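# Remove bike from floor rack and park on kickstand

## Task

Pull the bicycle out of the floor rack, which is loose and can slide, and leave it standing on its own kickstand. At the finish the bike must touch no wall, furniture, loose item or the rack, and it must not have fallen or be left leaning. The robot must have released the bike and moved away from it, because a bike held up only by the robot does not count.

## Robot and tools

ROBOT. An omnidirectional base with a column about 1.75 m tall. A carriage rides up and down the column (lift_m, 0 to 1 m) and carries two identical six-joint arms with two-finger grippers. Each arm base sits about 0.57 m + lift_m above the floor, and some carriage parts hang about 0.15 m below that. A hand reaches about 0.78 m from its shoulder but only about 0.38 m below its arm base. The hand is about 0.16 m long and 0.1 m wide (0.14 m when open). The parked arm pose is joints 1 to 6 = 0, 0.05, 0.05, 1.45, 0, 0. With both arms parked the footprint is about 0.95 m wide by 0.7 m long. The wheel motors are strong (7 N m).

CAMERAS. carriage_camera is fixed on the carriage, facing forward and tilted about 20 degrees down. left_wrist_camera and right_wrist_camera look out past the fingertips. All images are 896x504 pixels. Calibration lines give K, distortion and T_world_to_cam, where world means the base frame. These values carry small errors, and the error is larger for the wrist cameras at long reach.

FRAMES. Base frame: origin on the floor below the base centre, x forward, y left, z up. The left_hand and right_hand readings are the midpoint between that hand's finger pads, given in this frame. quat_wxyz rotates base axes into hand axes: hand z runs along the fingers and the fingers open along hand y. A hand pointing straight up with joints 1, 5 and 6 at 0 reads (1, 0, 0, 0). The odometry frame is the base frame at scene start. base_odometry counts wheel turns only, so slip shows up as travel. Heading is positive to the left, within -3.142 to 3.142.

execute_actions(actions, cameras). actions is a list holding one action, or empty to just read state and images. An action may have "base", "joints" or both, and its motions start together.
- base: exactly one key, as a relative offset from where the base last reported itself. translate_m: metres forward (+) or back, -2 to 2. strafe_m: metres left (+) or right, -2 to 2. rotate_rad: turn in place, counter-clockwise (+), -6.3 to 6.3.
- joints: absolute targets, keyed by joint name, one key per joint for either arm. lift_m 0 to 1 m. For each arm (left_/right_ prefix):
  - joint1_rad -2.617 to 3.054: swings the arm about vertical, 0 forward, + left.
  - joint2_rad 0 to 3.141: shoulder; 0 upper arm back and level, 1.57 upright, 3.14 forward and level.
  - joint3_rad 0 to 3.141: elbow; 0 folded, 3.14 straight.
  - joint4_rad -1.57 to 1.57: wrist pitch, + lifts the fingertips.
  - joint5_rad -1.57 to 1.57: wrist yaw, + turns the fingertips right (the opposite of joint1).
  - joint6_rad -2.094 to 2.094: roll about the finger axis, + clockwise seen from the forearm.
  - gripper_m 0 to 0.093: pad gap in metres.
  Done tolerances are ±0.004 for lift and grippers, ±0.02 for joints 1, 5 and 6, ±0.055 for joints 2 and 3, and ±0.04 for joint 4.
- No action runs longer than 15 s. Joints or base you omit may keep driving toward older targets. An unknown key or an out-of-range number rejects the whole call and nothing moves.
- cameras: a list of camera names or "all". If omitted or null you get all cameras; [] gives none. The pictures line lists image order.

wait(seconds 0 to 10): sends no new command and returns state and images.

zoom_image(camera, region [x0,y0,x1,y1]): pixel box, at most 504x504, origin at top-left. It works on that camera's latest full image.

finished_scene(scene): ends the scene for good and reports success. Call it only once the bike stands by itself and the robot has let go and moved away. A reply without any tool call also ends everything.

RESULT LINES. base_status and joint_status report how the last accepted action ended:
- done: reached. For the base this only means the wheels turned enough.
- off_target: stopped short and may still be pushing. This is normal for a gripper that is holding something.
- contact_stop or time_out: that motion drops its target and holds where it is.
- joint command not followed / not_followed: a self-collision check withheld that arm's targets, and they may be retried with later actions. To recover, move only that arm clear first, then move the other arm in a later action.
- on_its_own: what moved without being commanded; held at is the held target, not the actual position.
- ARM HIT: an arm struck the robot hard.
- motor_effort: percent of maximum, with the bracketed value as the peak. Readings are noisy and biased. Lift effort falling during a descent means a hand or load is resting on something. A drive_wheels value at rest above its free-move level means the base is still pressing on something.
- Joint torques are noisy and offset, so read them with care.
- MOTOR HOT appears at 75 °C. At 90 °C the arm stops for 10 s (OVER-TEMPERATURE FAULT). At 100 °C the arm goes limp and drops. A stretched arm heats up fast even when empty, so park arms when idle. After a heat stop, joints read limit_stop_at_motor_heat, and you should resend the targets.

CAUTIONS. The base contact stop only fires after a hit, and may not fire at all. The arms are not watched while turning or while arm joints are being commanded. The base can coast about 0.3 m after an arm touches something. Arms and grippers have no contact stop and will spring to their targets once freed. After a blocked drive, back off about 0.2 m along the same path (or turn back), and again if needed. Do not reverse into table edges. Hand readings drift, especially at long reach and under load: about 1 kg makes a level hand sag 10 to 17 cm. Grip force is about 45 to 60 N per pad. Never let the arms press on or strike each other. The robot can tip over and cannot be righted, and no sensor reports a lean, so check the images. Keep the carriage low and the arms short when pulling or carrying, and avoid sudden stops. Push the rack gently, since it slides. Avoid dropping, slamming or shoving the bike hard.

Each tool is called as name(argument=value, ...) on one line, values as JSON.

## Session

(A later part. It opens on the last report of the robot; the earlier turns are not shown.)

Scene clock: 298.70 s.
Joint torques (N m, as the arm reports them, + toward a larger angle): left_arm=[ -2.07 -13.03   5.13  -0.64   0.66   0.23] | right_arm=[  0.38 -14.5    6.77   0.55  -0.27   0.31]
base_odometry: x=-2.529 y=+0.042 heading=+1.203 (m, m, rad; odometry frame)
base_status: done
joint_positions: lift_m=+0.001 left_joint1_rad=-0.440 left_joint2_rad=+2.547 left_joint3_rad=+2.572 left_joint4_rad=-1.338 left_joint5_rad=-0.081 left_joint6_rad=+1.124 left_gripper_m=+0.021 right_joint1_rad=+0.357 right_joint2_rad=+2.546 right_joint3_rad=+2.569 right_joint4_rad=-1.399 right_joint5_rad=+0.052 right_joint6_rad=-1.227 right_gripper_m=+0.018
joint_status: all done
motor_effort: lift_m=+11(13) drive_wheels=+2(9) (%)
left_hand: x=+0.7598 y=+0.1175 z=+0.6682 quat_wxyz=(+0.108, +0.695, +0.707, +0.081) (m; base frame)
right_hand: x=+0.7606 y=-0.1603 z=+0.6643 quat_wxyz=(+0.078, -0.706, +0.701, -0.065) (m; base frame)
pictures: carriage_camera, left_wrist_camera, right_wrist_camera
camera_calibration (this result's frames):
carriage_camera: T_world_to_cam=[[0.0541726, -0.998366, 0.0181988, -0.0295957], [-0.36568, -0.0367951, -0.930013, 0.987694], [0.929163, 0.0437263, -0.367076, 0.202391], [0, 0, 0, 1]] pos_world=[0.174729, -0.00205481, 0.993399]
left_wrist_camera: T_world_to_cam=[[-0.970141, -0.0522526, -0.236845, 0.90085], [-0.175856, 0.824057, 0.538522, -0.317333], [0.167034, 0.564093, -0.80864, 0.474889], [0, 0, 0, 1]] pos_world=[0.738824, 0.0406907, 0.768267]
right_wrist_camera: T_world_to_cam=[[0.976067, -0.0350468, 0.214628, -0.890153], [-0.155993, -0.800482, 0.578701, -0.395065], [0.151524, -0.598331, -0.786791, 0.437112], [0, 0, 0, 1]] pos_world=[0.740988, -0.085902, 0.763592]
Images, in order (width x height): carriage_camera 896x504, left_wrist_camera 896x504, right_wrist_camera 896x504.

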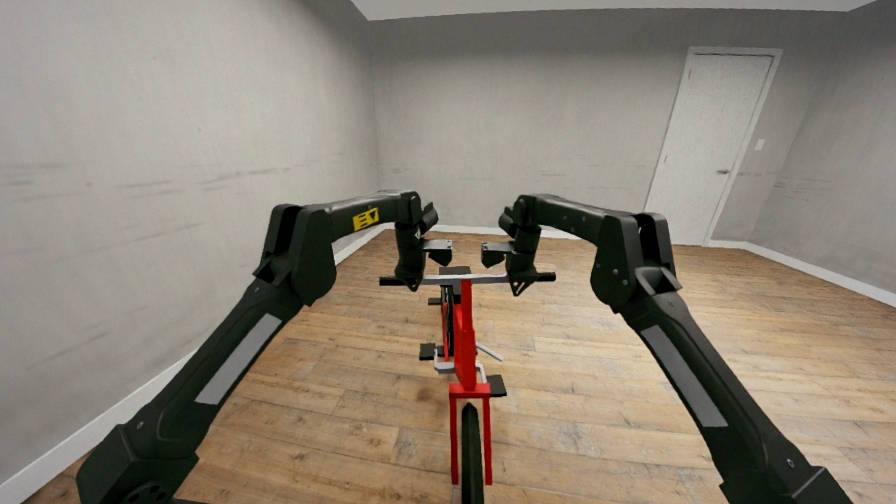

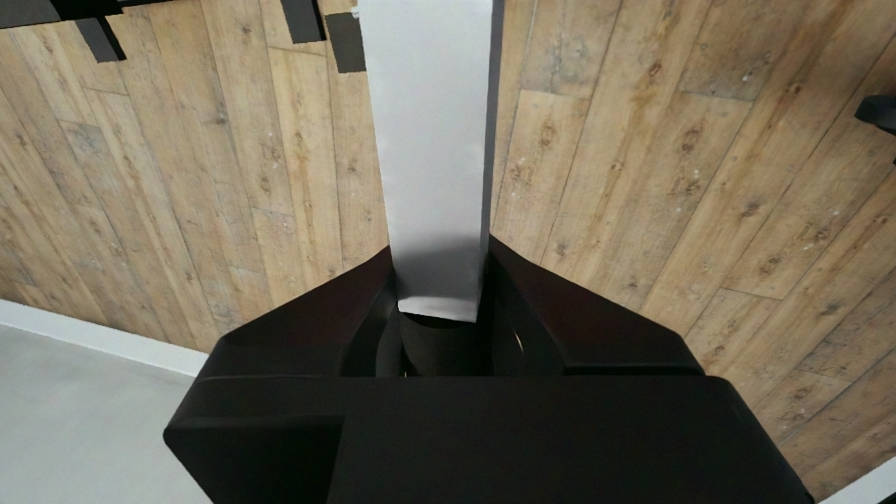

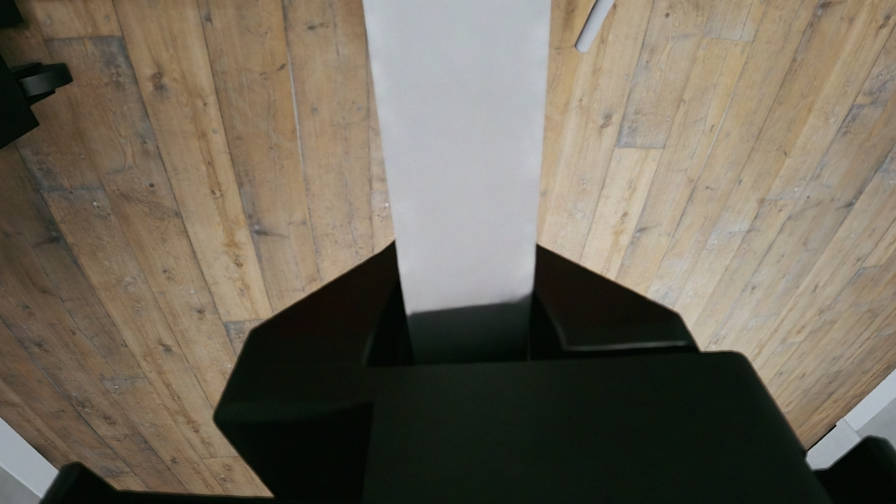

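execute_actions(actions=[{"base":{"translate_m":0.05},"joints":{"lift_m":0.0}}], cameras=[])

execute_actions(actions=[{"base":{"strafe_m":0.07},"joints":{"right_joint2_rad":2.45,"left_joint2_rad":2.62}}])

execute_actions(actions=[{"base":{"translate_m":-0.2},"joints":{"lift_m":0.0}}])

Scene clock: 305.97 s.
Joint torques (N m, as the arm reports them, + toward a larger angle): left_arm=[ -0.96 -11.89   4.94   0.24   0.29   0.36] | right_arm=[ -0.33 -14.38   6.58   1.32  -0.16   0.21]
base_odometry: x=-2.511 y=+0.089 heading=+1.203 (m, m, rad; odometry frame)
base_status: done
joint_positions: lift_m=+0.001 left_joint1_rad=-0.456 left_joint2_rad=+2.536 left_joint3_rad=+2.572 left_joint4_rad=-1.459 left_joint5_rad=-0.035 left_joint6_rad=+1.111 left_gripper_m=+0.021 right_joint1_rad=+0.366 right_joint2_rad=+2.546 right_joint3_rad=+2.569 right_joint4_rad=-1.507 right_joint5_rad=+0.040 right_joint6_rad=-1.221 right_gripper_m=+0.018
joint_status: all done
motor_effort: lift_m=+12(13) drive_wheels=-1(7) (%)
left_hand: x=+0.7272 y=+0.1154 z=+0.6672 quat_wxyz=(+0.064, +0.703, +0.708, +0.040) (m; base frame)
right_hand: x=+0.7337 y=-0.1635 z=+0.6605 quat_wxyz=(+0.031, -0.711, +0.701, -0.036) (m; base frame)
pictures: none
No camera images: the call's "cameras" was empty. Leave "cameras" out to get every camera's image.

Scene clock: 307.40 s.
Joint torques (N m, as the arm reports them, + toward a larger angle): left_arm=[  0.3  -10.66   4.85   0.16  -0.15   0.34] | right_arm=[  0.83 -17.74   7.98   1.75  -0.27   0.08]
base_odometry: x=-2.576 y=+0.113 heading=+1.203 (m, m, rad; odometry frame)
base_status: done
joint_positions: lift_m=+0.001 left_joint1_rad=-0.473 left_joint2_rad=+2.560 left_joint3_rad=+2.572 left_joint4_rad=-1.452 left_joint5_rad=+0.018 left_joint6_rad=+1.113 left_gripper_m=+0.021 right_joint1_rad=+0.351 right_joint2_rad=+2.499 right_joint3_rad=+2.546 right_joint4_rad=-1.564 right_joint5_rad=+0.052 right_joint6_rad=-1.211 right_gripper_m=+0.018
joint_status: left_joint2_rad off_target (ended at +2.560, target +2.620); the others done
motor_effort: lift_m=+13(13) drive_wheels=+0(10) (%)
left_hand: x=+0.7199 y=+0.0986 z=+0.6554 quat_wxyz=(+0.065, +0.712, +0.700, +0.012) (m; base frame)
right_hand: x=+0.7211 y=-0.1783 z=+0.6755 quat_wxyz=(+0.013, -0.703, +0.710, -0.035) (m; base frame)
pictures: carriage_camera, left_wrist_camera, right_wrist_camera
camera_calibration (this result's frames):
carriage_camera: T_world_to_cam=[[0.0541726, -0.998366, 0.0181988, -0.0295936], [-0.36568, -0.0367951, -0.930013, 0.98759], [0.929163, 0.0437263, -0.367076, 0.20235], [0, 0, 0, 1]] pos_world=[0.174729, -0.00205481, 0.993288]
left_wrist_camera: T_world_to_cam=[[-0.996604, -0.0167694, -0.0806192, 0.771261], [-0.0570478, 0.846632, 0.529112, -0.38344], [0.0593819, 0.531914, -0.844714, 0.586158], [0, 0, 0, 1]] pos_world=[0.71196, 0.0257804, 0.760197]
right_wrist_camera: T_world_to_cam=[[0.995084, -0.0500594, 0.0854462, -0.783713], [-0.0929938, -0.768987, 0.632464, -0.498189], [0.0340463, -0.637301, -0.769863, 0.507429], [0, 0, 0, 1]] pos_world=[0.716256, -0.0989481, 0.772703]
Images, in order (width x height): carriage_camera 896x504, left_wrist_camera 896x504, right_wrist_camera 896x504.

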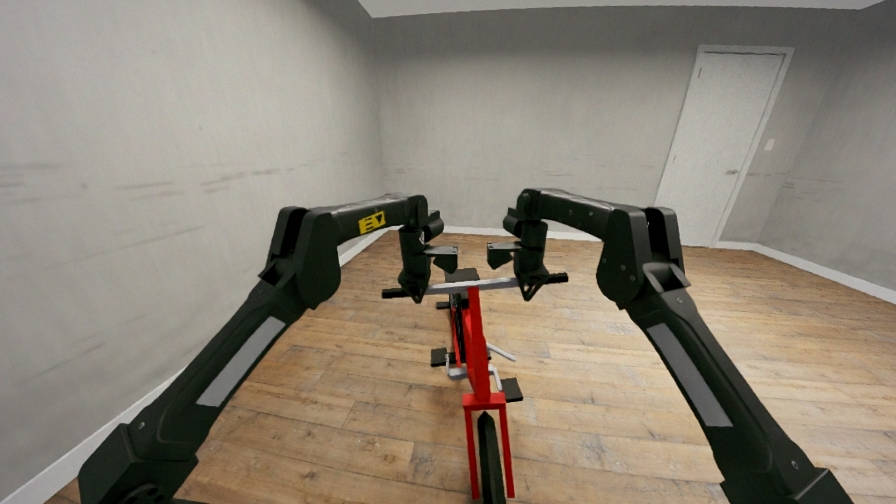

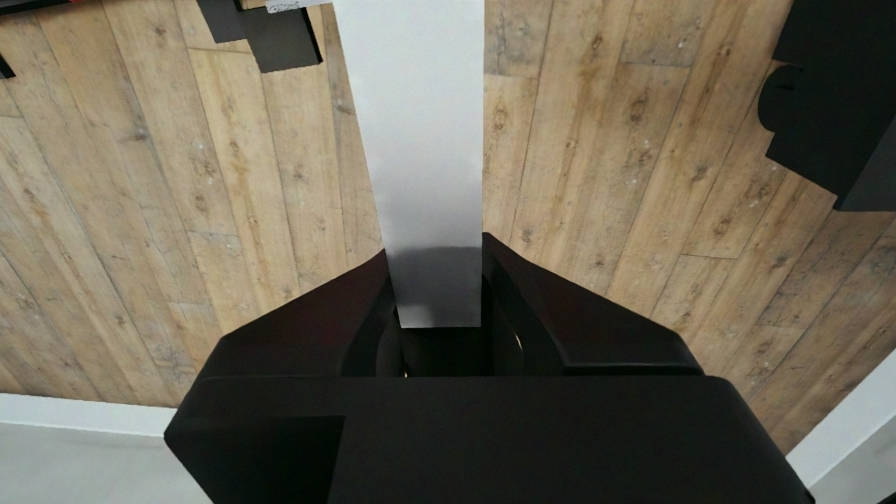

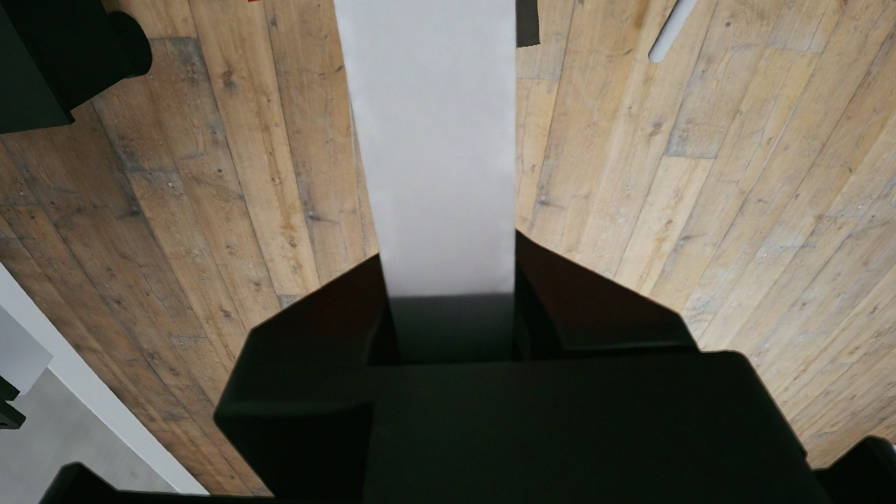

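Scene clock: 308.80 s.
Joint torques (N m, as the arm reports them, + toward a larger angle): left_arm=[ -1.33 -12.28   5.2   -0.64   0.29   0.14] | right_arm=[  0.79 -17.55   8.21   1.02  -0.21   0.16]
base_odometry: x=-2.607 y=+0.034 heading=+1.204 (m, m, rad; odometry frame)
base_status: translate_m contact_stop (by the wheels' count: -0.085 of -0.200)
joint_positions: lift_m=+0.001 left_joint1_rad=-0.451 left_joint2_rad=+2.576 left_joint3_rad=+2.572 left_joint4_rad=-1.348 left_joint5_rad=-0.035 left_joint6_rad=+1.136 left_gripper_m=+0.021 right_joint1_rad=+0.353 right_joint2_rad=+2.494 right_joint3_rad=+2.546 right_joint4_rad=-1.460 right_joint5_rad=+0.047 right_joint6_rad=-1.217 right_gripper_m=+0.018
joint_status: all done
on_its_own: left_joint6_rad moved +0.022 to your old target +1.150
motor_effort: lift_m=+13(12) drive_wheels=+1(9) (%)
left_hand: x=+0.7512 y=+0.1066 z=+0.6519 quat_wxyz=(+0.097, +0.707, +0.699, +0.053) (m; base frame)
right_hand: x=+0.7443 y=-0.1677 z=+0.6805 quat_wxyz=(+0.064, -0.703, +0.706, -0.055) (m; base frame)
pictures: carriage_camera, left_wrist_camera, right_wrist_camera
camera_calibration (this result's frames):
carriage_camera: T_world_to_cam=[[0.0541726, -0.998366, 0.0181988, -0.0295927], [-0.36568, -0.0367951, -0.930013, 0.987543], [0.929163, 0.0437263, -0.367076, 0.202332], [0, 0, 0, 1]] pos_world=[0.174729, -0.00205481, 0.993237]
left_wrist_camera: T_world_to_cam=[[-0.982655, -0.0251603, -0.183731, 0.85994], [-0.120498, 0.839728, 0.529469, -0.338383], [0.140962, 0.542424, -0.828194, 0.503928], [0, 0, 0, 1]] pos_world=[0.733214, 0.0324426, 0.754511]
right_wrist_camera: T_world_to_cam=[[0.982073, -0.0475848, 0.182395, -0.862569], [-0.147654, -0.795691, 0.58743, -0.424229], [0.117178, -0.60383, -0.788453, 0.473635], [0, 0, 0, 1]] pos_world=[0.728967, -0.0926058, 0.779972]
Images, in order (width x height): carriage_camera 896x504, left_wrist_camera 896x504, right_wrist_camera 896x504.

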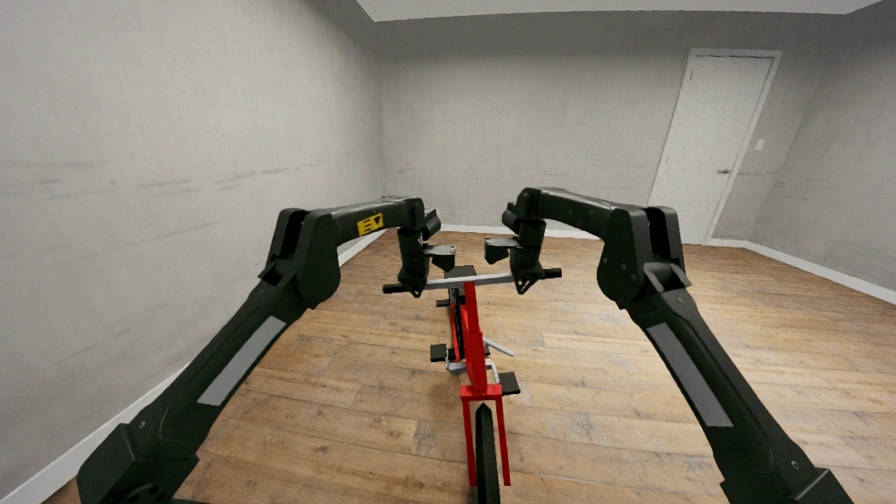

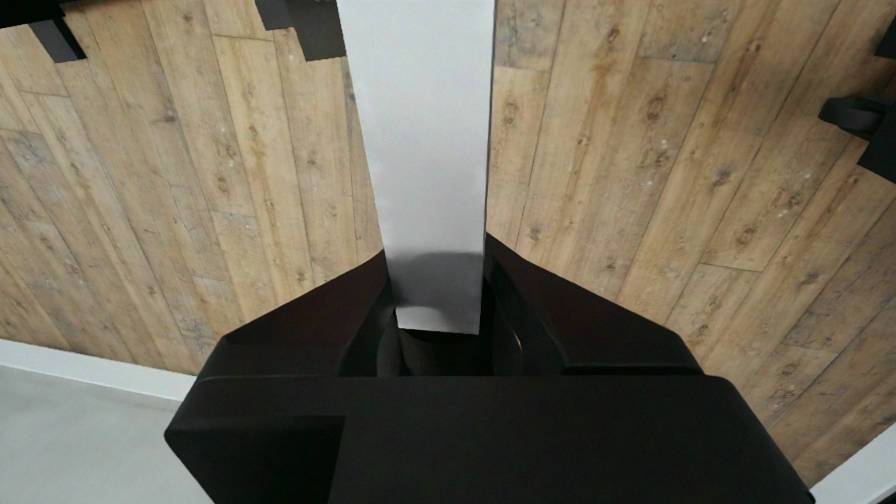

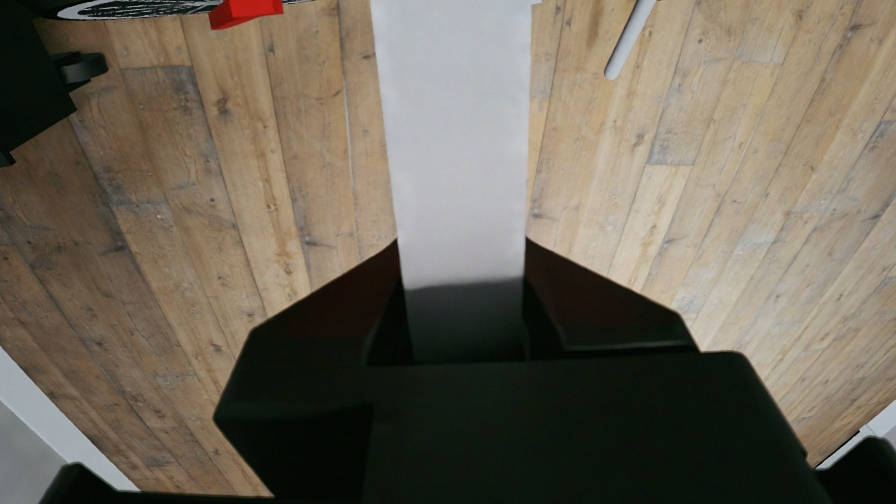

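execute_actions(actions=[{"base":{"translate_m":0.55},"joints":{"lift_m":0.0}}], cameras=[])

execute_actions(actions=[{"base":{"strafe_m":0.05},"joints":{"right_joint2_rad":2.40,"left_joint2_rad":2.66}}], cameras=["carriage_camera"])

execute_actions(actions=[{"base":{"translate_m":-0.3},"joints":{"lift_m":0.0}}])

Scene clock: 334.30 s.
Joint torques (N m, as the arm reports them, + toward a larger angle): left_arm=[  0.05 -10.55   4.81   0.44   0.2    0.38] | right_arm=[ -0.31 -17.38   8.81   1.59   0.04   0.14]
base_odometry: x=-2.410 y=+0.548 heading=+1.205 (m, m, rad; odometry frame)
base_status: done
joint_positions: lift_m=+0.001 left_joint1_rad=-0.469 left_joint2_rad=+2.560 left_joint3_rad=+2.572 left_joint4_rad=-1.493 left_joint5_rad=-0.022 left_joint6_rad=+1.110 left_gripper_m=+0.021 right_joint1_rad=+0.365 right_joint2_rad=+2.494 right_joint3_rad=+2.534 right_joint4_rad=-1.543 right_joint5_rad=+0.019 right_joint6_rad=-1.215 right_gripper_m=+0.018
joint_status: all done
motor_effort: lift_m=+14(14) drive_wheels=+3(16) (%)
left_hand: x=+0.7150 y=+0.1112 z=+0.6546 quat_wxyz=(+0.039, +0.709, +0.704, +0.024) (m; base frame)
right_hand: x=+0.7197 y=-0.1653 z=+0.6748 quat_wxyz=(+0.027, -0.710, +0.704, -0.023) (m; base frame)
pictures: none
No camera images: the call's "cameras" was empty. Leave "cameras" out to get every camera's image.

Scene clock: 335.47 s.
Joint torques (N m, as the arm reports them, + toward a larger angle): left_arm=[ 0.72 -8.96  4.95 -0.06 -0.15  0.31] | right_arm=[  0.93 -19.24   9.     1.78  -0.28   0.02]
base_odometry: x=-2.457 y=+0.566 heading=+1.204 (m, m, rad; odometry frame)
base_status: done
joint_positions: lift_m=+0.001 left_joint1_rad=-0.477 left_joint2_rad=+2.579 left_joint3_rad=+2.572 left_joint4_rad=-1.431 left_joint5_rad=+0.017 left_joint6_rad=+1.118 left_gripper_m=+0.021 right_joint1_rad=+0.351 right_joint2_rad=+2.473 right_joint3_rad=+2.530 right_joint4_rad=-1.564 right_joint5_rad=+0.053 right_joint6_rad=-1.206 right_gripper_m=+0.018
joint_status: left_joint2_rad off_target (ended at +2.579, target +2.660); right_joint2_rad off_target (ended at +2.473, target +2.400)
motor_effort: lift_m=+14(13) drive_wheels=+2(10) (%)
left_hand: x=+0.7228 y=+0.0949 z=+0.6464 quat_wxyz=(+0.065, +0.715, +0.696, +0.013) (m; base frame)
right_hand: x=+0.7188 y=-0.1794 z=+0.6837 quat_wxyz=(+0.018, -0.701, +0.712, -0.038) (m; base frame)
pictures: carriage_camera
camera_calibration (this result's frames):
carriage_camera: T_world_to_cam=[[0.0541726, -0.998366, 0.0181988, -0.0295927], [-0.36568, -0.0367951, -0.930013, 0.987542], [0.929163, 0.0437263, -0.367076, 0.202332], [0, 0, 0, 1]] pos_world=[0.174729, -0.00205481, 0.993237]
Images, in order (width x height): carriage_camera 896x504.

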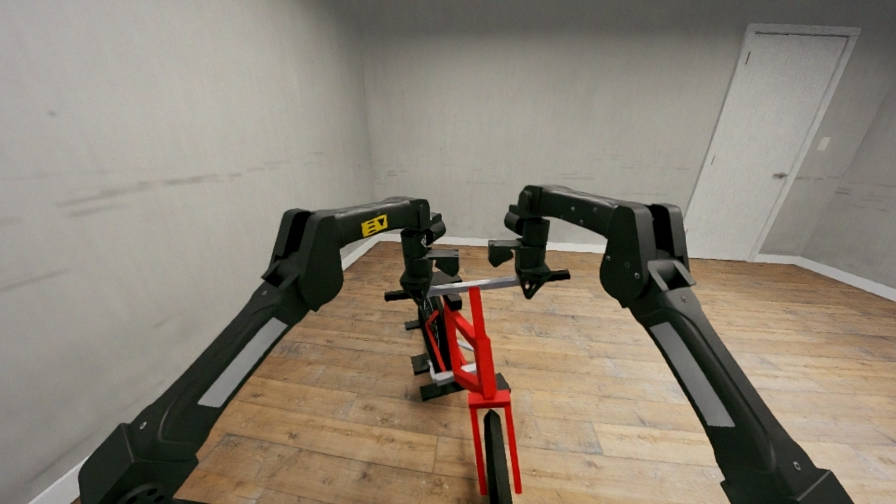

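Scene clock: 337.03 s.
Joint torques (N m, as the arm reports them, + toward a larger angle): left_arm=[ -1.5  -10.99   4.79  -0.78   0.39  -0.05] | right_arm=[  0.1  -18.9    9.21   1.06  -0.05  -0.01]
base_odometry: x=-2.494 y=+0.470 heading=+1.205 (m, m, rad; odometry frame)
base_status: translate_m contact_stop (by the wheels' count: -0.103 of -0.300)
joint_positions: lift_m=+0.000 left_joint1_rad=-0.450 left_joint2_rad=+2.600 left_joint3_rad=+2.576 left_joint4_rad=-1.333 left_joint5_rad=-0.048 left_joint6_rad=+1.156 left_gripper_m=+0.020 right_joint1_rad=+0.359 right_joint2_rad=+2.465 right_joint3_rad=+2.530 right_joint4_rad=-1.462 right_joint5_rad=+0.029 right_joint6_rad=-1.204 right_gripper_m=+0.018
joint_status: all done
motor_effort: lift_m=+14(12) drive_wheels=+1(11) (%)
left_hand: x=+0.7554 y=+0.1077 z=+0.6415 quat_wxyz=(+0.092, +0.713, +0.692, +0.059) (m; base frame)
right_hand: x=+0.7393 y=-0.1627 z=+0.6899 quat_wxyz=(+0.073, -0.701, +0.708, -0.049) (m; base frame)
pictures: carriage_camera, left_wrist_camera, right_wrist_camera
camera_calibration (this result's frames):
carriage_camera: T_world_to_cam=[[0.0541726, -0.998366, 0.0181988, -0.029592], [-0.36568, -0.0367951, -0.930013, 0.987507], [0.929163, 0.0437263, -0.367076, 0.202317], [0, 0, 0, 1]] pos_world=[0.174729, -0.00205481, 0.993198]
left_wrist_camera: T_world_to_cam=[[-0.982467, -0.00597035, -0.186343, 0.861621], [-0.108191, 0.832239, 0.543759, -0.350947], [0.151835, 0.554385, -0.818293, 0.478308], [0, 0, 0, 1]] pos_world=[0.73592, 0.0320491, 0.742784]
right_wrist_camera: T_world_to_cam=[[0.98115, -0.0546069, 0.185375, -0.861716], [-0.152513, -0.807911, 0.569227, -0.412292], [0.118682, -0.586769, -0.80101, 0.494992], [0, 0, 0, 1]] pos_world=[0.723845, -0.089705, 0.790922]
Images, in order (width x height): carriage_camera 896x504, left_wrist_camera 896x504, right_wrist_camera 896x504.

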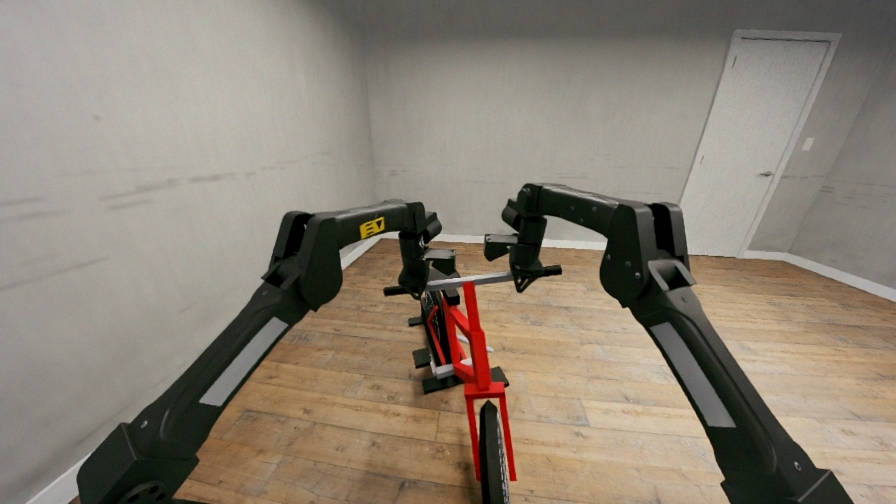

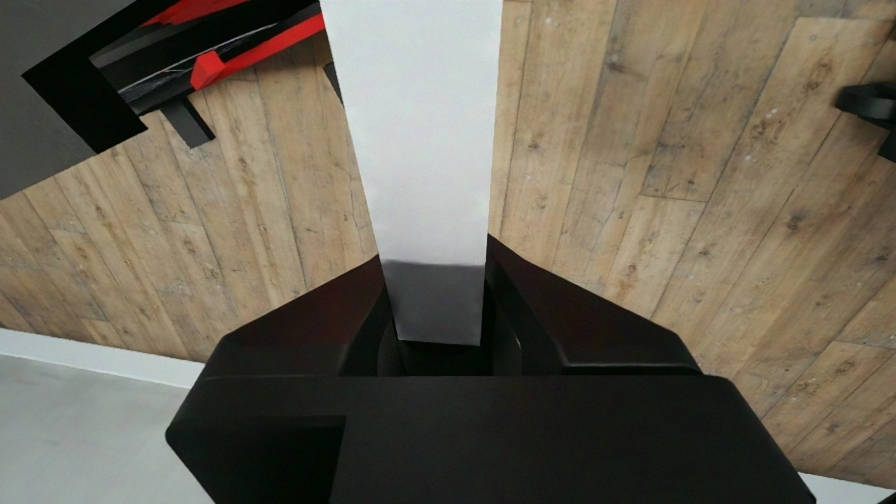

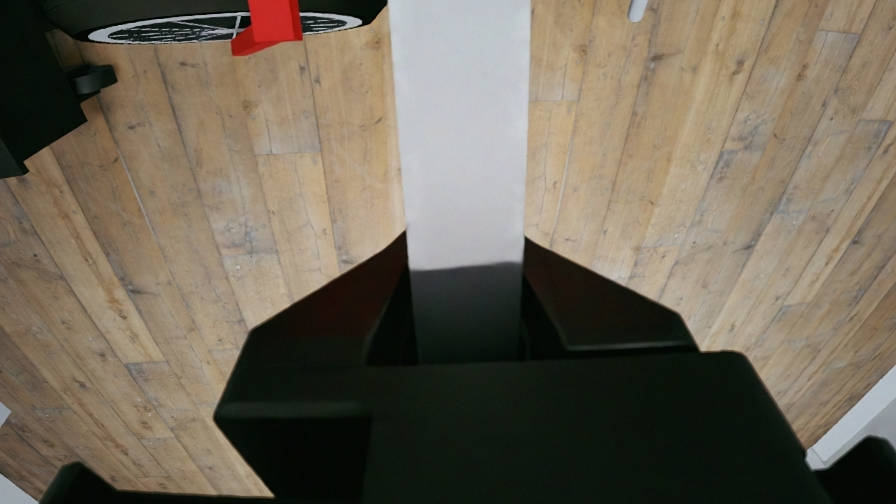

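execute_actions(actions=[{"base":{"strafe_m":-0.11},"joints":{"right_joint2_rad":2.56,"left_joint2_rad":2.54}}], cameras=["carriage_camera"])

execute_actions(actions=[{"joints":{"left_gripper_m":0.093,"right_gripper_m":0.093}}], cameras=["carriage_camera"])

execute_actions(actions=[{"joints":{"lift_m":0.5}}])

Scene clock: 343.93 s.
Joint torques (N m, as the arm reports them, + toward a larger angle): left_arm=[ -2.88 -15.94   4.67   0.11   0.94   0.2 ] | right_arm=[ -1.5  -13.06   6.73   0.65   0.43   0.26]
base_odometry: x=-2.391 y=+0.431 heading=+1.205 (m, m, rad; odometry frame)
base_status: done
joint_positions: lift_m=+0.000 left_joint1_rad=-0.430 left_joint2_rad=+2.543 left_joint3_rad=+2.576 left_joint4_rad=-1.440 left_joint5_rad=-0.113 left_joint6_rad=+1.129 left_gripper_m=+0.021 right_joint1_rad=+0.380 right_joint2_rad=+2.535 right_joint3_rad=+2.569 right_joint4_rad=-1.410 right_joint5_rad=-0.024 right_joint6_rad=-1.226 right_gripper_m=+0.018
joint_status: all done
motor_effort: lift_m=+12(12) drive_wheels=+1(7) (%)
left_hand: x=+0.7427 y=+0.1376 z=+0.6664 quat_wxyz=(+0.057, +0.696, +0.711, +0.081) (m; base frame)
right_hand: x=+0.7494 y=-0.1376 z=+0.6689 quat_wxyz=(+0.094, -0.717, +0.690, -0.029) (m; base frame)
pictures: carriage_camera
camera_calibration (this result's frames):
carriage_camera: T_world_to_cam=[[0.0541726, -0.998366, 0.0181988, -0.029592], [-0.36568, -0.0367951, -0.930013, 0.987507], [0.929163, 0.0437263, -0.367076, 0.202317], [0, 0, 0, 1]] pos_world=[0.174729, -0.00205481, 0.993198]
Images, in order (width x height): carriage_camera 896x504.

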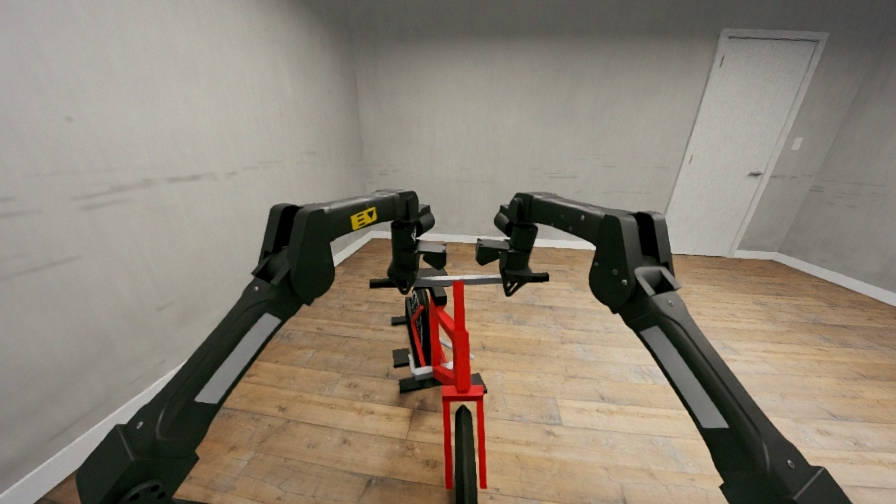

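Scene clock: 344.73 s.
Joint torques (N m, as the arm reports them, + toward a larger angle): left_arm=[  0.12 -15.85   4.58   0.44   0.07   0.09] | right_arm=[ -0.06 -12.52   6.56   0.71  -0.06   0.16]
base_odometry: x=-2.391 y=+0.431 heading=+1.205 (m, m, rad; odometry frame)
base_status: not commanded
joint_positions: lift_m=+0.000 left_joint1_rad=-0.469 left_joint2_rad=+2.543 left_joint3_rad=+2.576 left_joint4_rad=-1.488 left_joint5_rad=-0.011 left_joint6_rad=+1.142 left_gripper_m=+0.093 right_joint1_rad=+0.362 right_joint2_rad=+2.529 right_joint3_rad=+2.572 right_joint4_rad=-1.414 right_joint5_rad=+0.031 right_joint6_rad=-1.217 right_gripper_m=+0.093
joint_status: all done
motor_effort: lift_m=+14(13) drive_wheels=+1(2) (%)
left_hand: x=+0.7164 y=+0.1082 z=+0.6637 quat_wxyz=(+0.053, +0.720, +0.692, +0.024) (m; base frame)
right_hand: x=+0.7560 y=-0.1552 z=+0.6727 quat_wxyz=(+0.085, -0.705, +0.702, -0.056) (m; base frame)
pictures: carriage_camera
camera_calibration (this result's frames):
carriage_camera: T_world_to_cam=[[0.0541726, -0.998366, 0.0181988, -0.029592], [-0.36568, -0.0367951, -0.930013, 0.987507], [0.929163, 0.0437263, -0.367076, 0.202317], [0, 0, 0, 1]] pos_world=[0.174729, -0.00205481, 0.993198]
Images, in order (width x height): carriage_camera 896x504.

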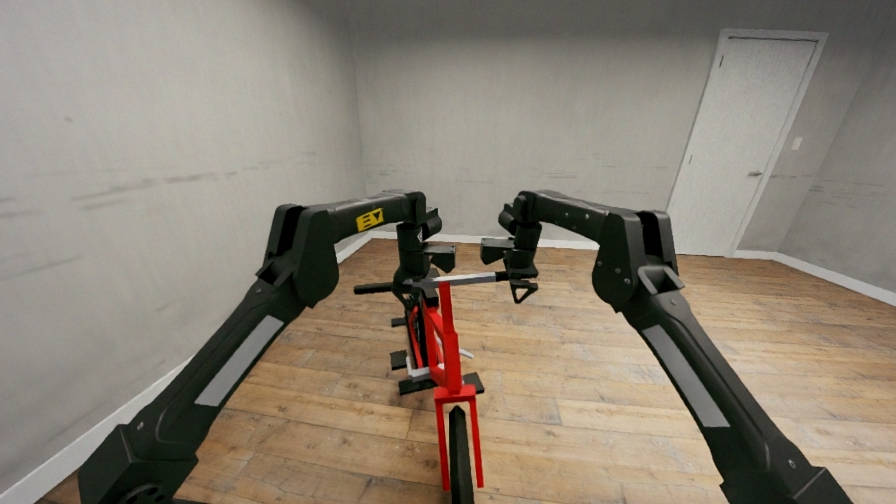

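Scene clock: 347.27 s.
Joint torques (N m, as the arm reports them, + toward a larger angle): left_arm=[  0.08 -15.26   5.2    0.47   0.06   0.07] | right_arm=[ -0.06 -13.59   6.55   0.67  -0.08   0.17]
base_odometry: x=-2.391 y=+0.431 heading=+1.205 (m, m, rad; odometry frame)
base_status: not commanded
joint_positions: lift_m=+0.500 left_joint1_rad=-0.469 left_joint2_rad=+2.536 left_joint3_rad=+2.567 left_joint4_rad=-1.493 left_joint5_rad=-0.007 left_joint6_rad=+1.142 left_gripper_m=+0.093 right_joint1_rad=+0.362 right_joint2_rad=+2.543 right_joint3_rad=+2.572 right_joint4_rad=-1.414 right_joint5_rad=+0.032 right_joint6_rad=-1.217 right_gripper_m=+0.093
joint_status: all done
motor_effort: lift_m=+18(22) drive_wheels=+1(2) (%)
left_hand: x=+0.7136 y=+0.1089 z=+1.1637 quat_wxyz=(+0.050, +0.720, +0.692, +0.021) (m; base frame)
right_hand: x=+0.7556 y=-0.1556 z=+1.1650 quat_wxyz=(+0.078, -0.706, +0.702, -0.053) (m; base frame)
pictures: carriage_camera, left_wrist_camera, right_wrist_camera
camera_calibration (this result's frames):
carriage_camera: T_world_to_cam=[[0.0541726, -0.998366, 0.0181988, -0.0386785], [-0.36568, -0.0367951, -0.930013, 1.45185], [0.929163, 0.0437263, -0.367076, 0.385595], [0, 0, 0, 1]] pos_world=[0.174729, -0.00205481, 1.49249]
left_wrist_camera: T_world_to_cam=[[-0.997241, 0.00787468, -0.0738114, 0.796001], [-0.0348463, 0.828322, 0.559167, -0.710268], [0.0655429, 0.560197, -0.825763, 0.980946], [0, 0, 0, 1]] pos_world=[0.704761, 0.0325402, 1.26594]
right_wrist_camera: T_world_to_cam=[[0.979262, -0.0399179, 0.198624, -0.977091], [-0.148096, -0.810051, 0.567349, -0.675996], [0.138249, -0.584999, -0.799164, 0.861172], [0, 0, 0, 1]] pos_world=[0.73766, -0.0828101, 1.26582]
Images, in order (width x height): carriage_camera 896x504, left_wrist_camera 896x504, right_wrist_camera 896x504.

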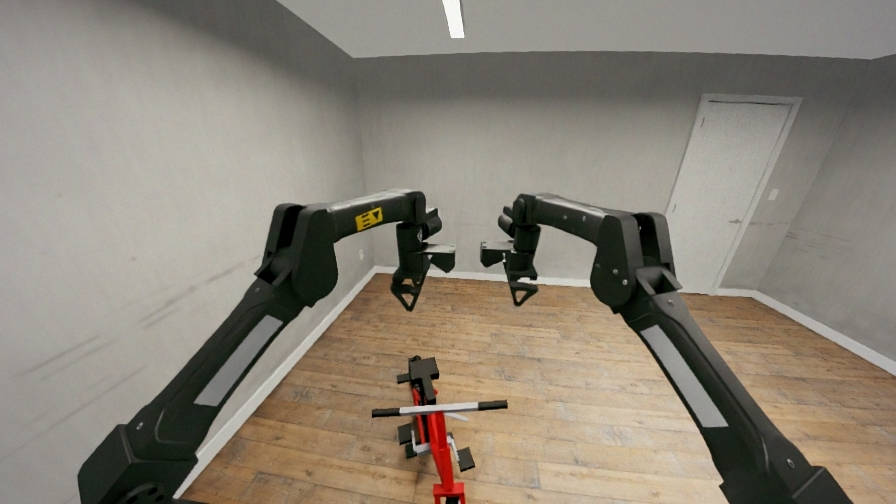

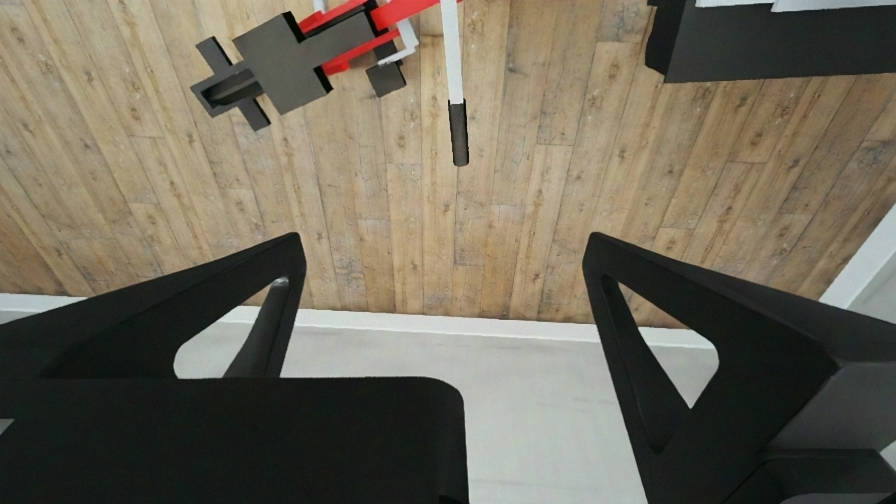

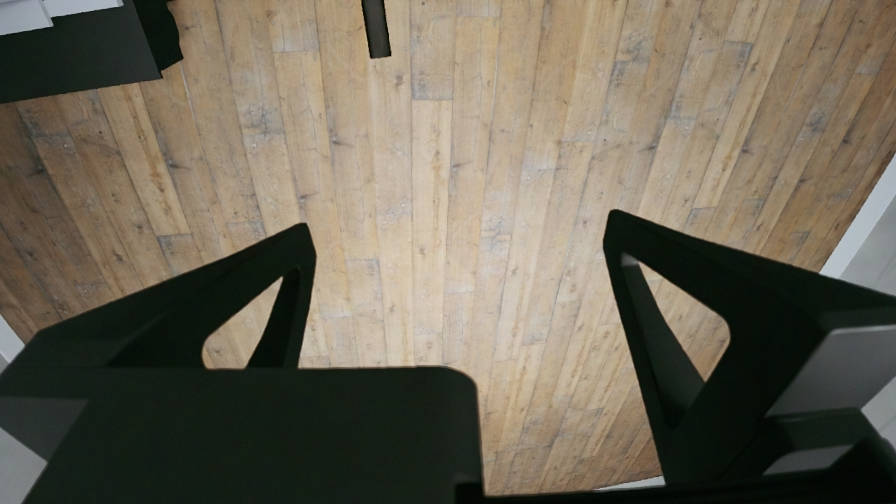

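execute_actions(actions=[{"base":{"translate_m":-0.12},"joints":{"left_joint1_rad":0,"left_joint2_rad":0.05,"left_joint3_rad":0.05,"left_joint4_rad":1.45,"left_joint6_rad":0,"right_joint1_rad":0,"right_joint2_rad":0.05,"right_joint3_rad":0.05,"right_joint4_rad":1.45,"right_joint6_rad":0}}], cameras=[])

execute_actions(actions=[{"base":{"strafe_m":-0.95},"joints":{"lift_m":0}}], cameras=[])

execute_actions(actions=[{"base":{"translate_m":1.2}}], cameras=[])

execute_actions(actions=[{"base":{"rotate_rad":1.75}}], cameras=["carriage_camera"])

zoom_image(camera="carriage_camera", region=[250,280,650,504])

Scene clock: 357.97 s.
Joint torques (N m, as the arm reports them, + toward a larger angle): left_arm=[-0.68  3.    4.45 -0.1   0.02 -0.07] | right_arm=[ 0.31  3.06  4.83 -0.04 -0.15  0.16]
base_odometry: x=-2.434 y=+0.319 heading=+1.205 (m, m, rad; odometry frame)
base_status: done
joint_positions: lift_m=+0.500 left_joint1_rad=+0.010 left_joint2_rad=+0.063 left_joint3_rad=+0.070 left_joint4_rad=+1.450 left_joint5_rad=-0.009 left_joint6_rad=+0.007 left_gripper_m=+0.093 right_joint1_rad=-0.003 right_joint2_rad=+0.061 right_joint3_rad=+0.068 right_joint4_rad=+1.446 right_joint5_rad=+0.044 right_joint6_rad=-0.007 right_gripper_m=+0.093
joint_status: all done
motor_effort: lift_m=+17(17) drive_wheels=-1(7) (%)
left_hand: x=+0.2898 y=+0.3388 z=+1.5132 quat_wxyz=(+0.998, -0.004, +0.056, +0.009) (m; base frame)
right_hand: x=+0.2911 y=-0.3446 z=+1.5123 quat_wxyz=(+0.998, +0.022, +0.059, -0.006) (m; base frame)
pictures: none
No camera images: the call's "cameras" was empty. Leave "cameras" out to get every camera's image.

Scene clock: 362.13 s.
Joint torques (N m, as the arm reports them, + toward a larger angle): left_arm=[-0.67  2.94  4.49 -0.1   0.   -0.05] | right_arm=[ 0.34  3.11  4.97 -0.03 -0.15  0.15]
base_odometry: x=-1.547 y=-0.022 heading=+1.204 (m, m, rad; odometry frame)
base_status: done
joint_positions: lift_m=+0.000 left_joint1_rad=+0.010 left_joint2_rad=+0.063 left_joint3_rad=+0.070 left_joint4_rad=+1.451 left_joint5_rad=-0.007 left_joint6_rad=+0.007 left_gripper_m=+0.093 right_joint1_rad=-0.003 right_joint2_rad=+0.061 right_joint3_rad=+0.066 right_joint4_rad=+1.446 right_joint5_rad=+0.044 right_joint6_rad=-0.007 right_gripper_m=+0.093
joint_status: all done
motor_effort: lift_m=+13(13) drive_wheels=-2(5) (%)
left_hand: x=+0.2898 y=+0.3385 z=+1.0139 quat_wxyz=(+0.998, -0.004, +0.056, +0.009) (m; base frame)
right_hand: x=+0.2916 y=-0.3446 z=+1.0124 quat_wxyz=(+0.998, +0.022, +0.060, -0.006) (m; base frame)
pictures: none
No camera images: the call's "cameras" was empty. Leave "cameras" out to get every camera's image.

Scene clock: 366.90 s.
Joint torques (N m, as the arm reports them, + toward a larger angle): left_arm=[-0.64  3.01  4.49 -0.09  0.01 -0.06] | right_arm=[ 0.3   3.1   4.92 -0.04 -0.15  0.15]
base_odometry: x=-1.117 y=+1.098 heading=+1.204 (m, m, rad; odometry frame)
base_status: done
joint_positions: lift_m=+0.000 left_joint1_rad=+0.010 left_joint2_rad=+0.063 left_joint3_rad=+0.070 left_joint4_rad=+1.450 left_joint5_rad=-0.007 left_joint6_rad=+0.007 left_gripper_m=+0.093 right_joint1_rad=-0.003 right_joint2_rad=+0.061 right_joint3_rad=+0.066 right_joint4_rad=+1.447 right_joint5_rad=+0.044 right_joint6_rad=-0.007 right_gripper_m=+0.093
joint_status: not commanded
motor_effort: lift_m=+12(13) drive_wheels=-2(10) (%)
left_hand: x=+0.2898 y=+0.3385 z=+1.0139 quat_wxyz=(+0.998, -0.004, +0.056, +0.009) (m; base frame)
right_hand: x=+0.2915 y=-0.3446 z=+1.0124 quat_wxyz=(+0.998, +0.022, +0.060, -0.006) (m; base frame)
pictures: none
No camera images: the call's "cameras" was empty. Leave "cameras" out to get every camera's image.

Scene clock: 370.17 s.
Joint torques (N m, as the arm reports them, + toward a larger angle): left_arm=[-0.68  2.99  4.46 -0.09 -0.01 -0.05] | right_arm=[ 0.33  3.11  4.94 -0.03 -0.15  0.16]
base_odometry: x=-1.117 y=+1.098 heading=+2.954 (m, m, rad; odometry frame)
base_status: done
joint_positions: lift_m=+0.000 left_joint1_rad=+0.010 left_joint2_rad=+0.063 left_joint3_rad=+0.070 left_joint4_rad=+1.449 left_joint5_rad=-0.007 left_joint6_rad=+0.007 left_gripper_m=+0.093 right_joint1_rad=-0.003 right_joint2_rad=+0.061 right_joint3_rad=+0.066 right_joint4_rad=+1.447 right_joint5_rad=+0.044 right_joint6_rad=-0.007 right_gripper_m=+0.093
joint_status: not commanded
motor_effort: lift_m=+13(12) drive_wheels=+2(6) (%)
left_hand: x=+0.2902 y=+0.3385 z=+1.0138 quat_wxyz=(+0.998, -0.003, +0.057, +0.009) (m; base frame)
right_hand: x=+0.2915 y=-0.3446 z=+1.0124 quat_wxyz=(+0.998, +0.022, +0.060, -0.006) (m; base frame)
pictures: carriage_camera
camera_calibration (this result's frames):
carriage_camera: T_world_to_cam=[[0.0541726, -0.998366, 0.0181988, -0.0295914], [-0.36568, -0.0367951, -0.930013, 0.987474], [0.929163, 0.0437263, -0.367076, 0.202305], [0, 0, 0, 1]] pos_world=[0.174729, -0.00205481, 0.993164]
Images, in order (width x height): carriage_camera 896x504.

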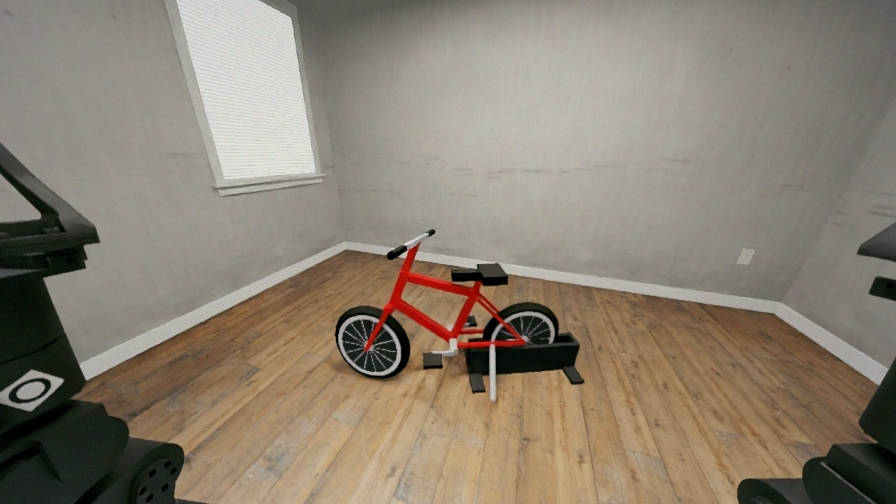

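Region (250, 280, 650, 504) of carriage_camera's 896x504 image, scaled by 1.260, with more detail than that image has; it fills the top 282 rows of this view, and the rest is white.

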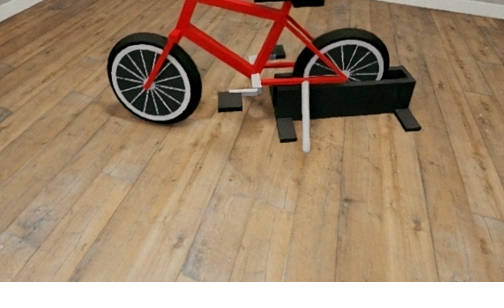

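execute_actions(actions=[{"base":{"rotate_rad":0.15},"joints":{"lift_m":0.2,"left_joint1_rad":-0.45,"left_joint2_rad":2.06,"left_joint3_rad":1.34,"left_joint4_rad":-0.85,"left_joint6_rad":1.1}}], cameras=[])

execute_actions(actions=[{"base":{"strafe_m":-0.32}}], cameras=[])

execute_actions(actions=[{"base":{"translate_m":0.38}}], cameras=["carriage_camera","left_wrist_camera"])

Scene clock: 391.10 s.
Joint torques (N m, as the arm reports them, + toward a larger angle): left_arm=[ -0.59 -10.56   7.14   0.28   0.04   0.08] | right_arm=[ 0.3   3.15  4.99 -0.03 -0.15  0.15]
base_odometry: x=-1.117 y=+1.098 heading=+3.104 (m, m, rad; odometry frame)
base_status: done
joint_positions: lift_m=+0.200 left_joint1_rad=-0.441 left_joint2_rad=+2.053 left_joint3_rad=+1.320 left_joint4_rad=-0.849 left_joint5_rad=-0.006 left_joint6_rad=+1.092 left_gripper_m=+0.093 right_joint1_rad=-0.003 right_joint2_rad=+0.061 right_joint3_rad=+0.066 right_joint4_rad=+1.447 right_joint5_rad=+0.043 right_joint6_rad=-0.007 right_gripper_m=+0.093
joint_status: all done
motor_effort: lift_m=+17(23) drive_wheels=+4(4) (%)
left_hand: x=+0.5889 y=+0.1833 z=+0.7591 quat_wxyz=(-0.006, +0.694, +0.720, +0.001) (m; base frame)
right_hand: x=+0.2913 y=-0.3446 z=+1.2118 quat_wxyz=(+0.998, +0.022, +0.059, -0.006) (m; base frame)
pictures: none
No camera images: the call's "cameras" was empty. Leave "cameras" out to get every camera's image.

Scene clock: 393.63 s.
Joint torques (N m, as the arm reports them, + toward a larger angle): left_arm=[ -0.42 -10.56   7.09   0.3    0.05   0.08] | right_arm=[ 0.35  3.15  4.95 -0.03 -0.15  0.15]
base_odometry: x=-1.105 y=+1.418 heading=+3.104 (m, m, rad; odometry frame)
base_status: done
joint_positions: lift_m=+0.200 left_joint1_rad=-0.445 left_joint2_rad=+2.053 left_joint3_rad=+1.320 left_joint4_rad=-0.849 left_joint5_rad=-0.006 left_joint6_rad=+1.092 left_gripper_m=+0.093 right_joint1_rad=-0.003 right_joint2_rad=+0.061 right_joint3_rad=+0.066 right_joint4_rad=+1.447 right_joint5_rad=+0.043 right_joint6_rad=-0.007 right_gripper_m=+0.093
joint_status: not commanded
motor_effort: lift_m=+17(16) drive_wheels=-4(6) (%)
left_hand: x=+0.5884 y=+0.1822 z=+0.7591 quat_wxyz=(-0.006, +0.695, +0.719, +0.001) (m; base frame)
right_hand: x=+0.2913 y=-0.3446 z=+1.2118 quat_wxyz=(+0.998, +0.022, +0.059, -0.006) (m; base frame)
pictures: none
No camera images: the call's "cameras" was empty. Leave "cameras" out to get every camera's image.

Scene clock: 396.37 s.
Joint torques (N m, as the arm reports them, + toward a larger angle): left_arm=[ -0.33 -10.54   7.09   0.26   0.05   0.09] | right_arm=[ 0.31  3.09  4.99 -0.04 -0.15  0.15]
base_odometry: x=-1.485 y=+1.433 heading=+3.104 (m, m, rad; odometry frame)
base_status: done
joint_positions: lift_m=+0.200 left_joint1_rad=-0.445 left_joint2_rad=+2.053 left_joint3_rad=+1.320 left_joint4_rad=-0.849 left_joint5_rad=-0.006 left_joint6_rad=+1.092 left_gripper_m=+0.093 right_joint1_rad=-0.003 right_joint2_rad=+0.061 right_joint3_rad=+0.066 right_joint4_rad=+1.447 right_joint5_rad=+0.043 right_joint6_rad=-0.007 right_gripper_m=+0.093
joint_status: not commanded
motor_effort: lift_m=+17(18) drive_wheels=-4(15) (%)
left_hand: x=+0.5883 y=+0.1823 z=+0.7591 quat_wxyz=(-0.006, +0.695, +0.719, +0.001) (m; base frame)
right_hand: x=+0.2913 y=-0.3446 z=+1.2118 quat_wxyz=(+0.998, +0.022, +0.059, -0.006) (m; base frame)
pictures: carriage_camera, left_wrist_camera
camera_calibration (this result's frames):
carriage_camera: T_world_to_cam=[[0.0541726, -0.998366, 0.0181988, -0.0332197], [-0.36568, -0.0367951, -0.930013, 1.17289], [0.929163, 0.0437263, -0.367076, 0.27549], [0, 0, 0, 1]] pos_world=[0.174729, -0.00205481, 1.19254]
left_wrist_camera: T_world_to_cam=[[-0.997255, -0.0660769, 0.0333971, 0.572688], [-0.0326085, 0.796977, 0.603129, -0.578189], [-0.0664696, 0.600384, -0.796944, 0.662413], [0, 0, 0, 1]] pos_world=[0.596293, 0.100942, 0.857502]
Images, in order (width x height): carriage_camera 896x504, left_wrist_camera 896x504.

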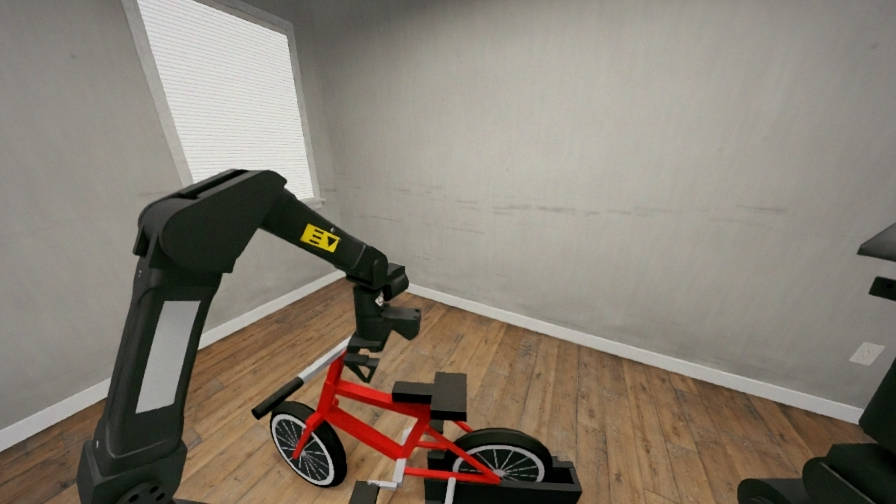

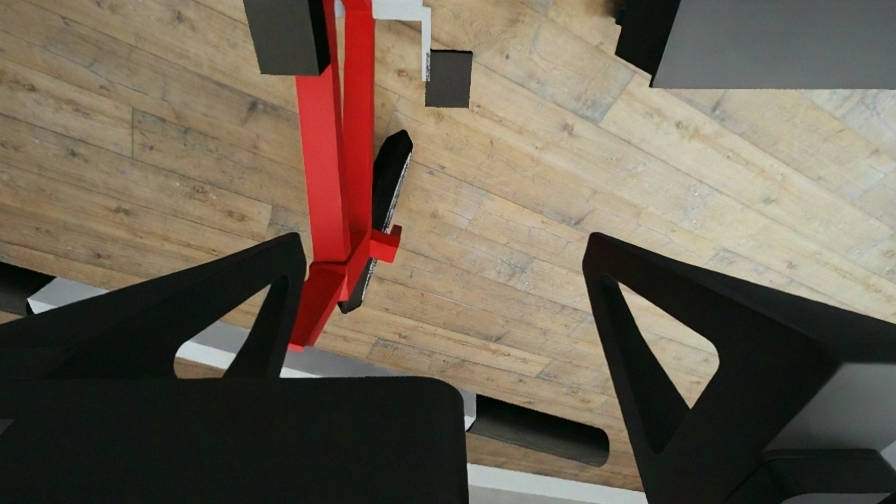

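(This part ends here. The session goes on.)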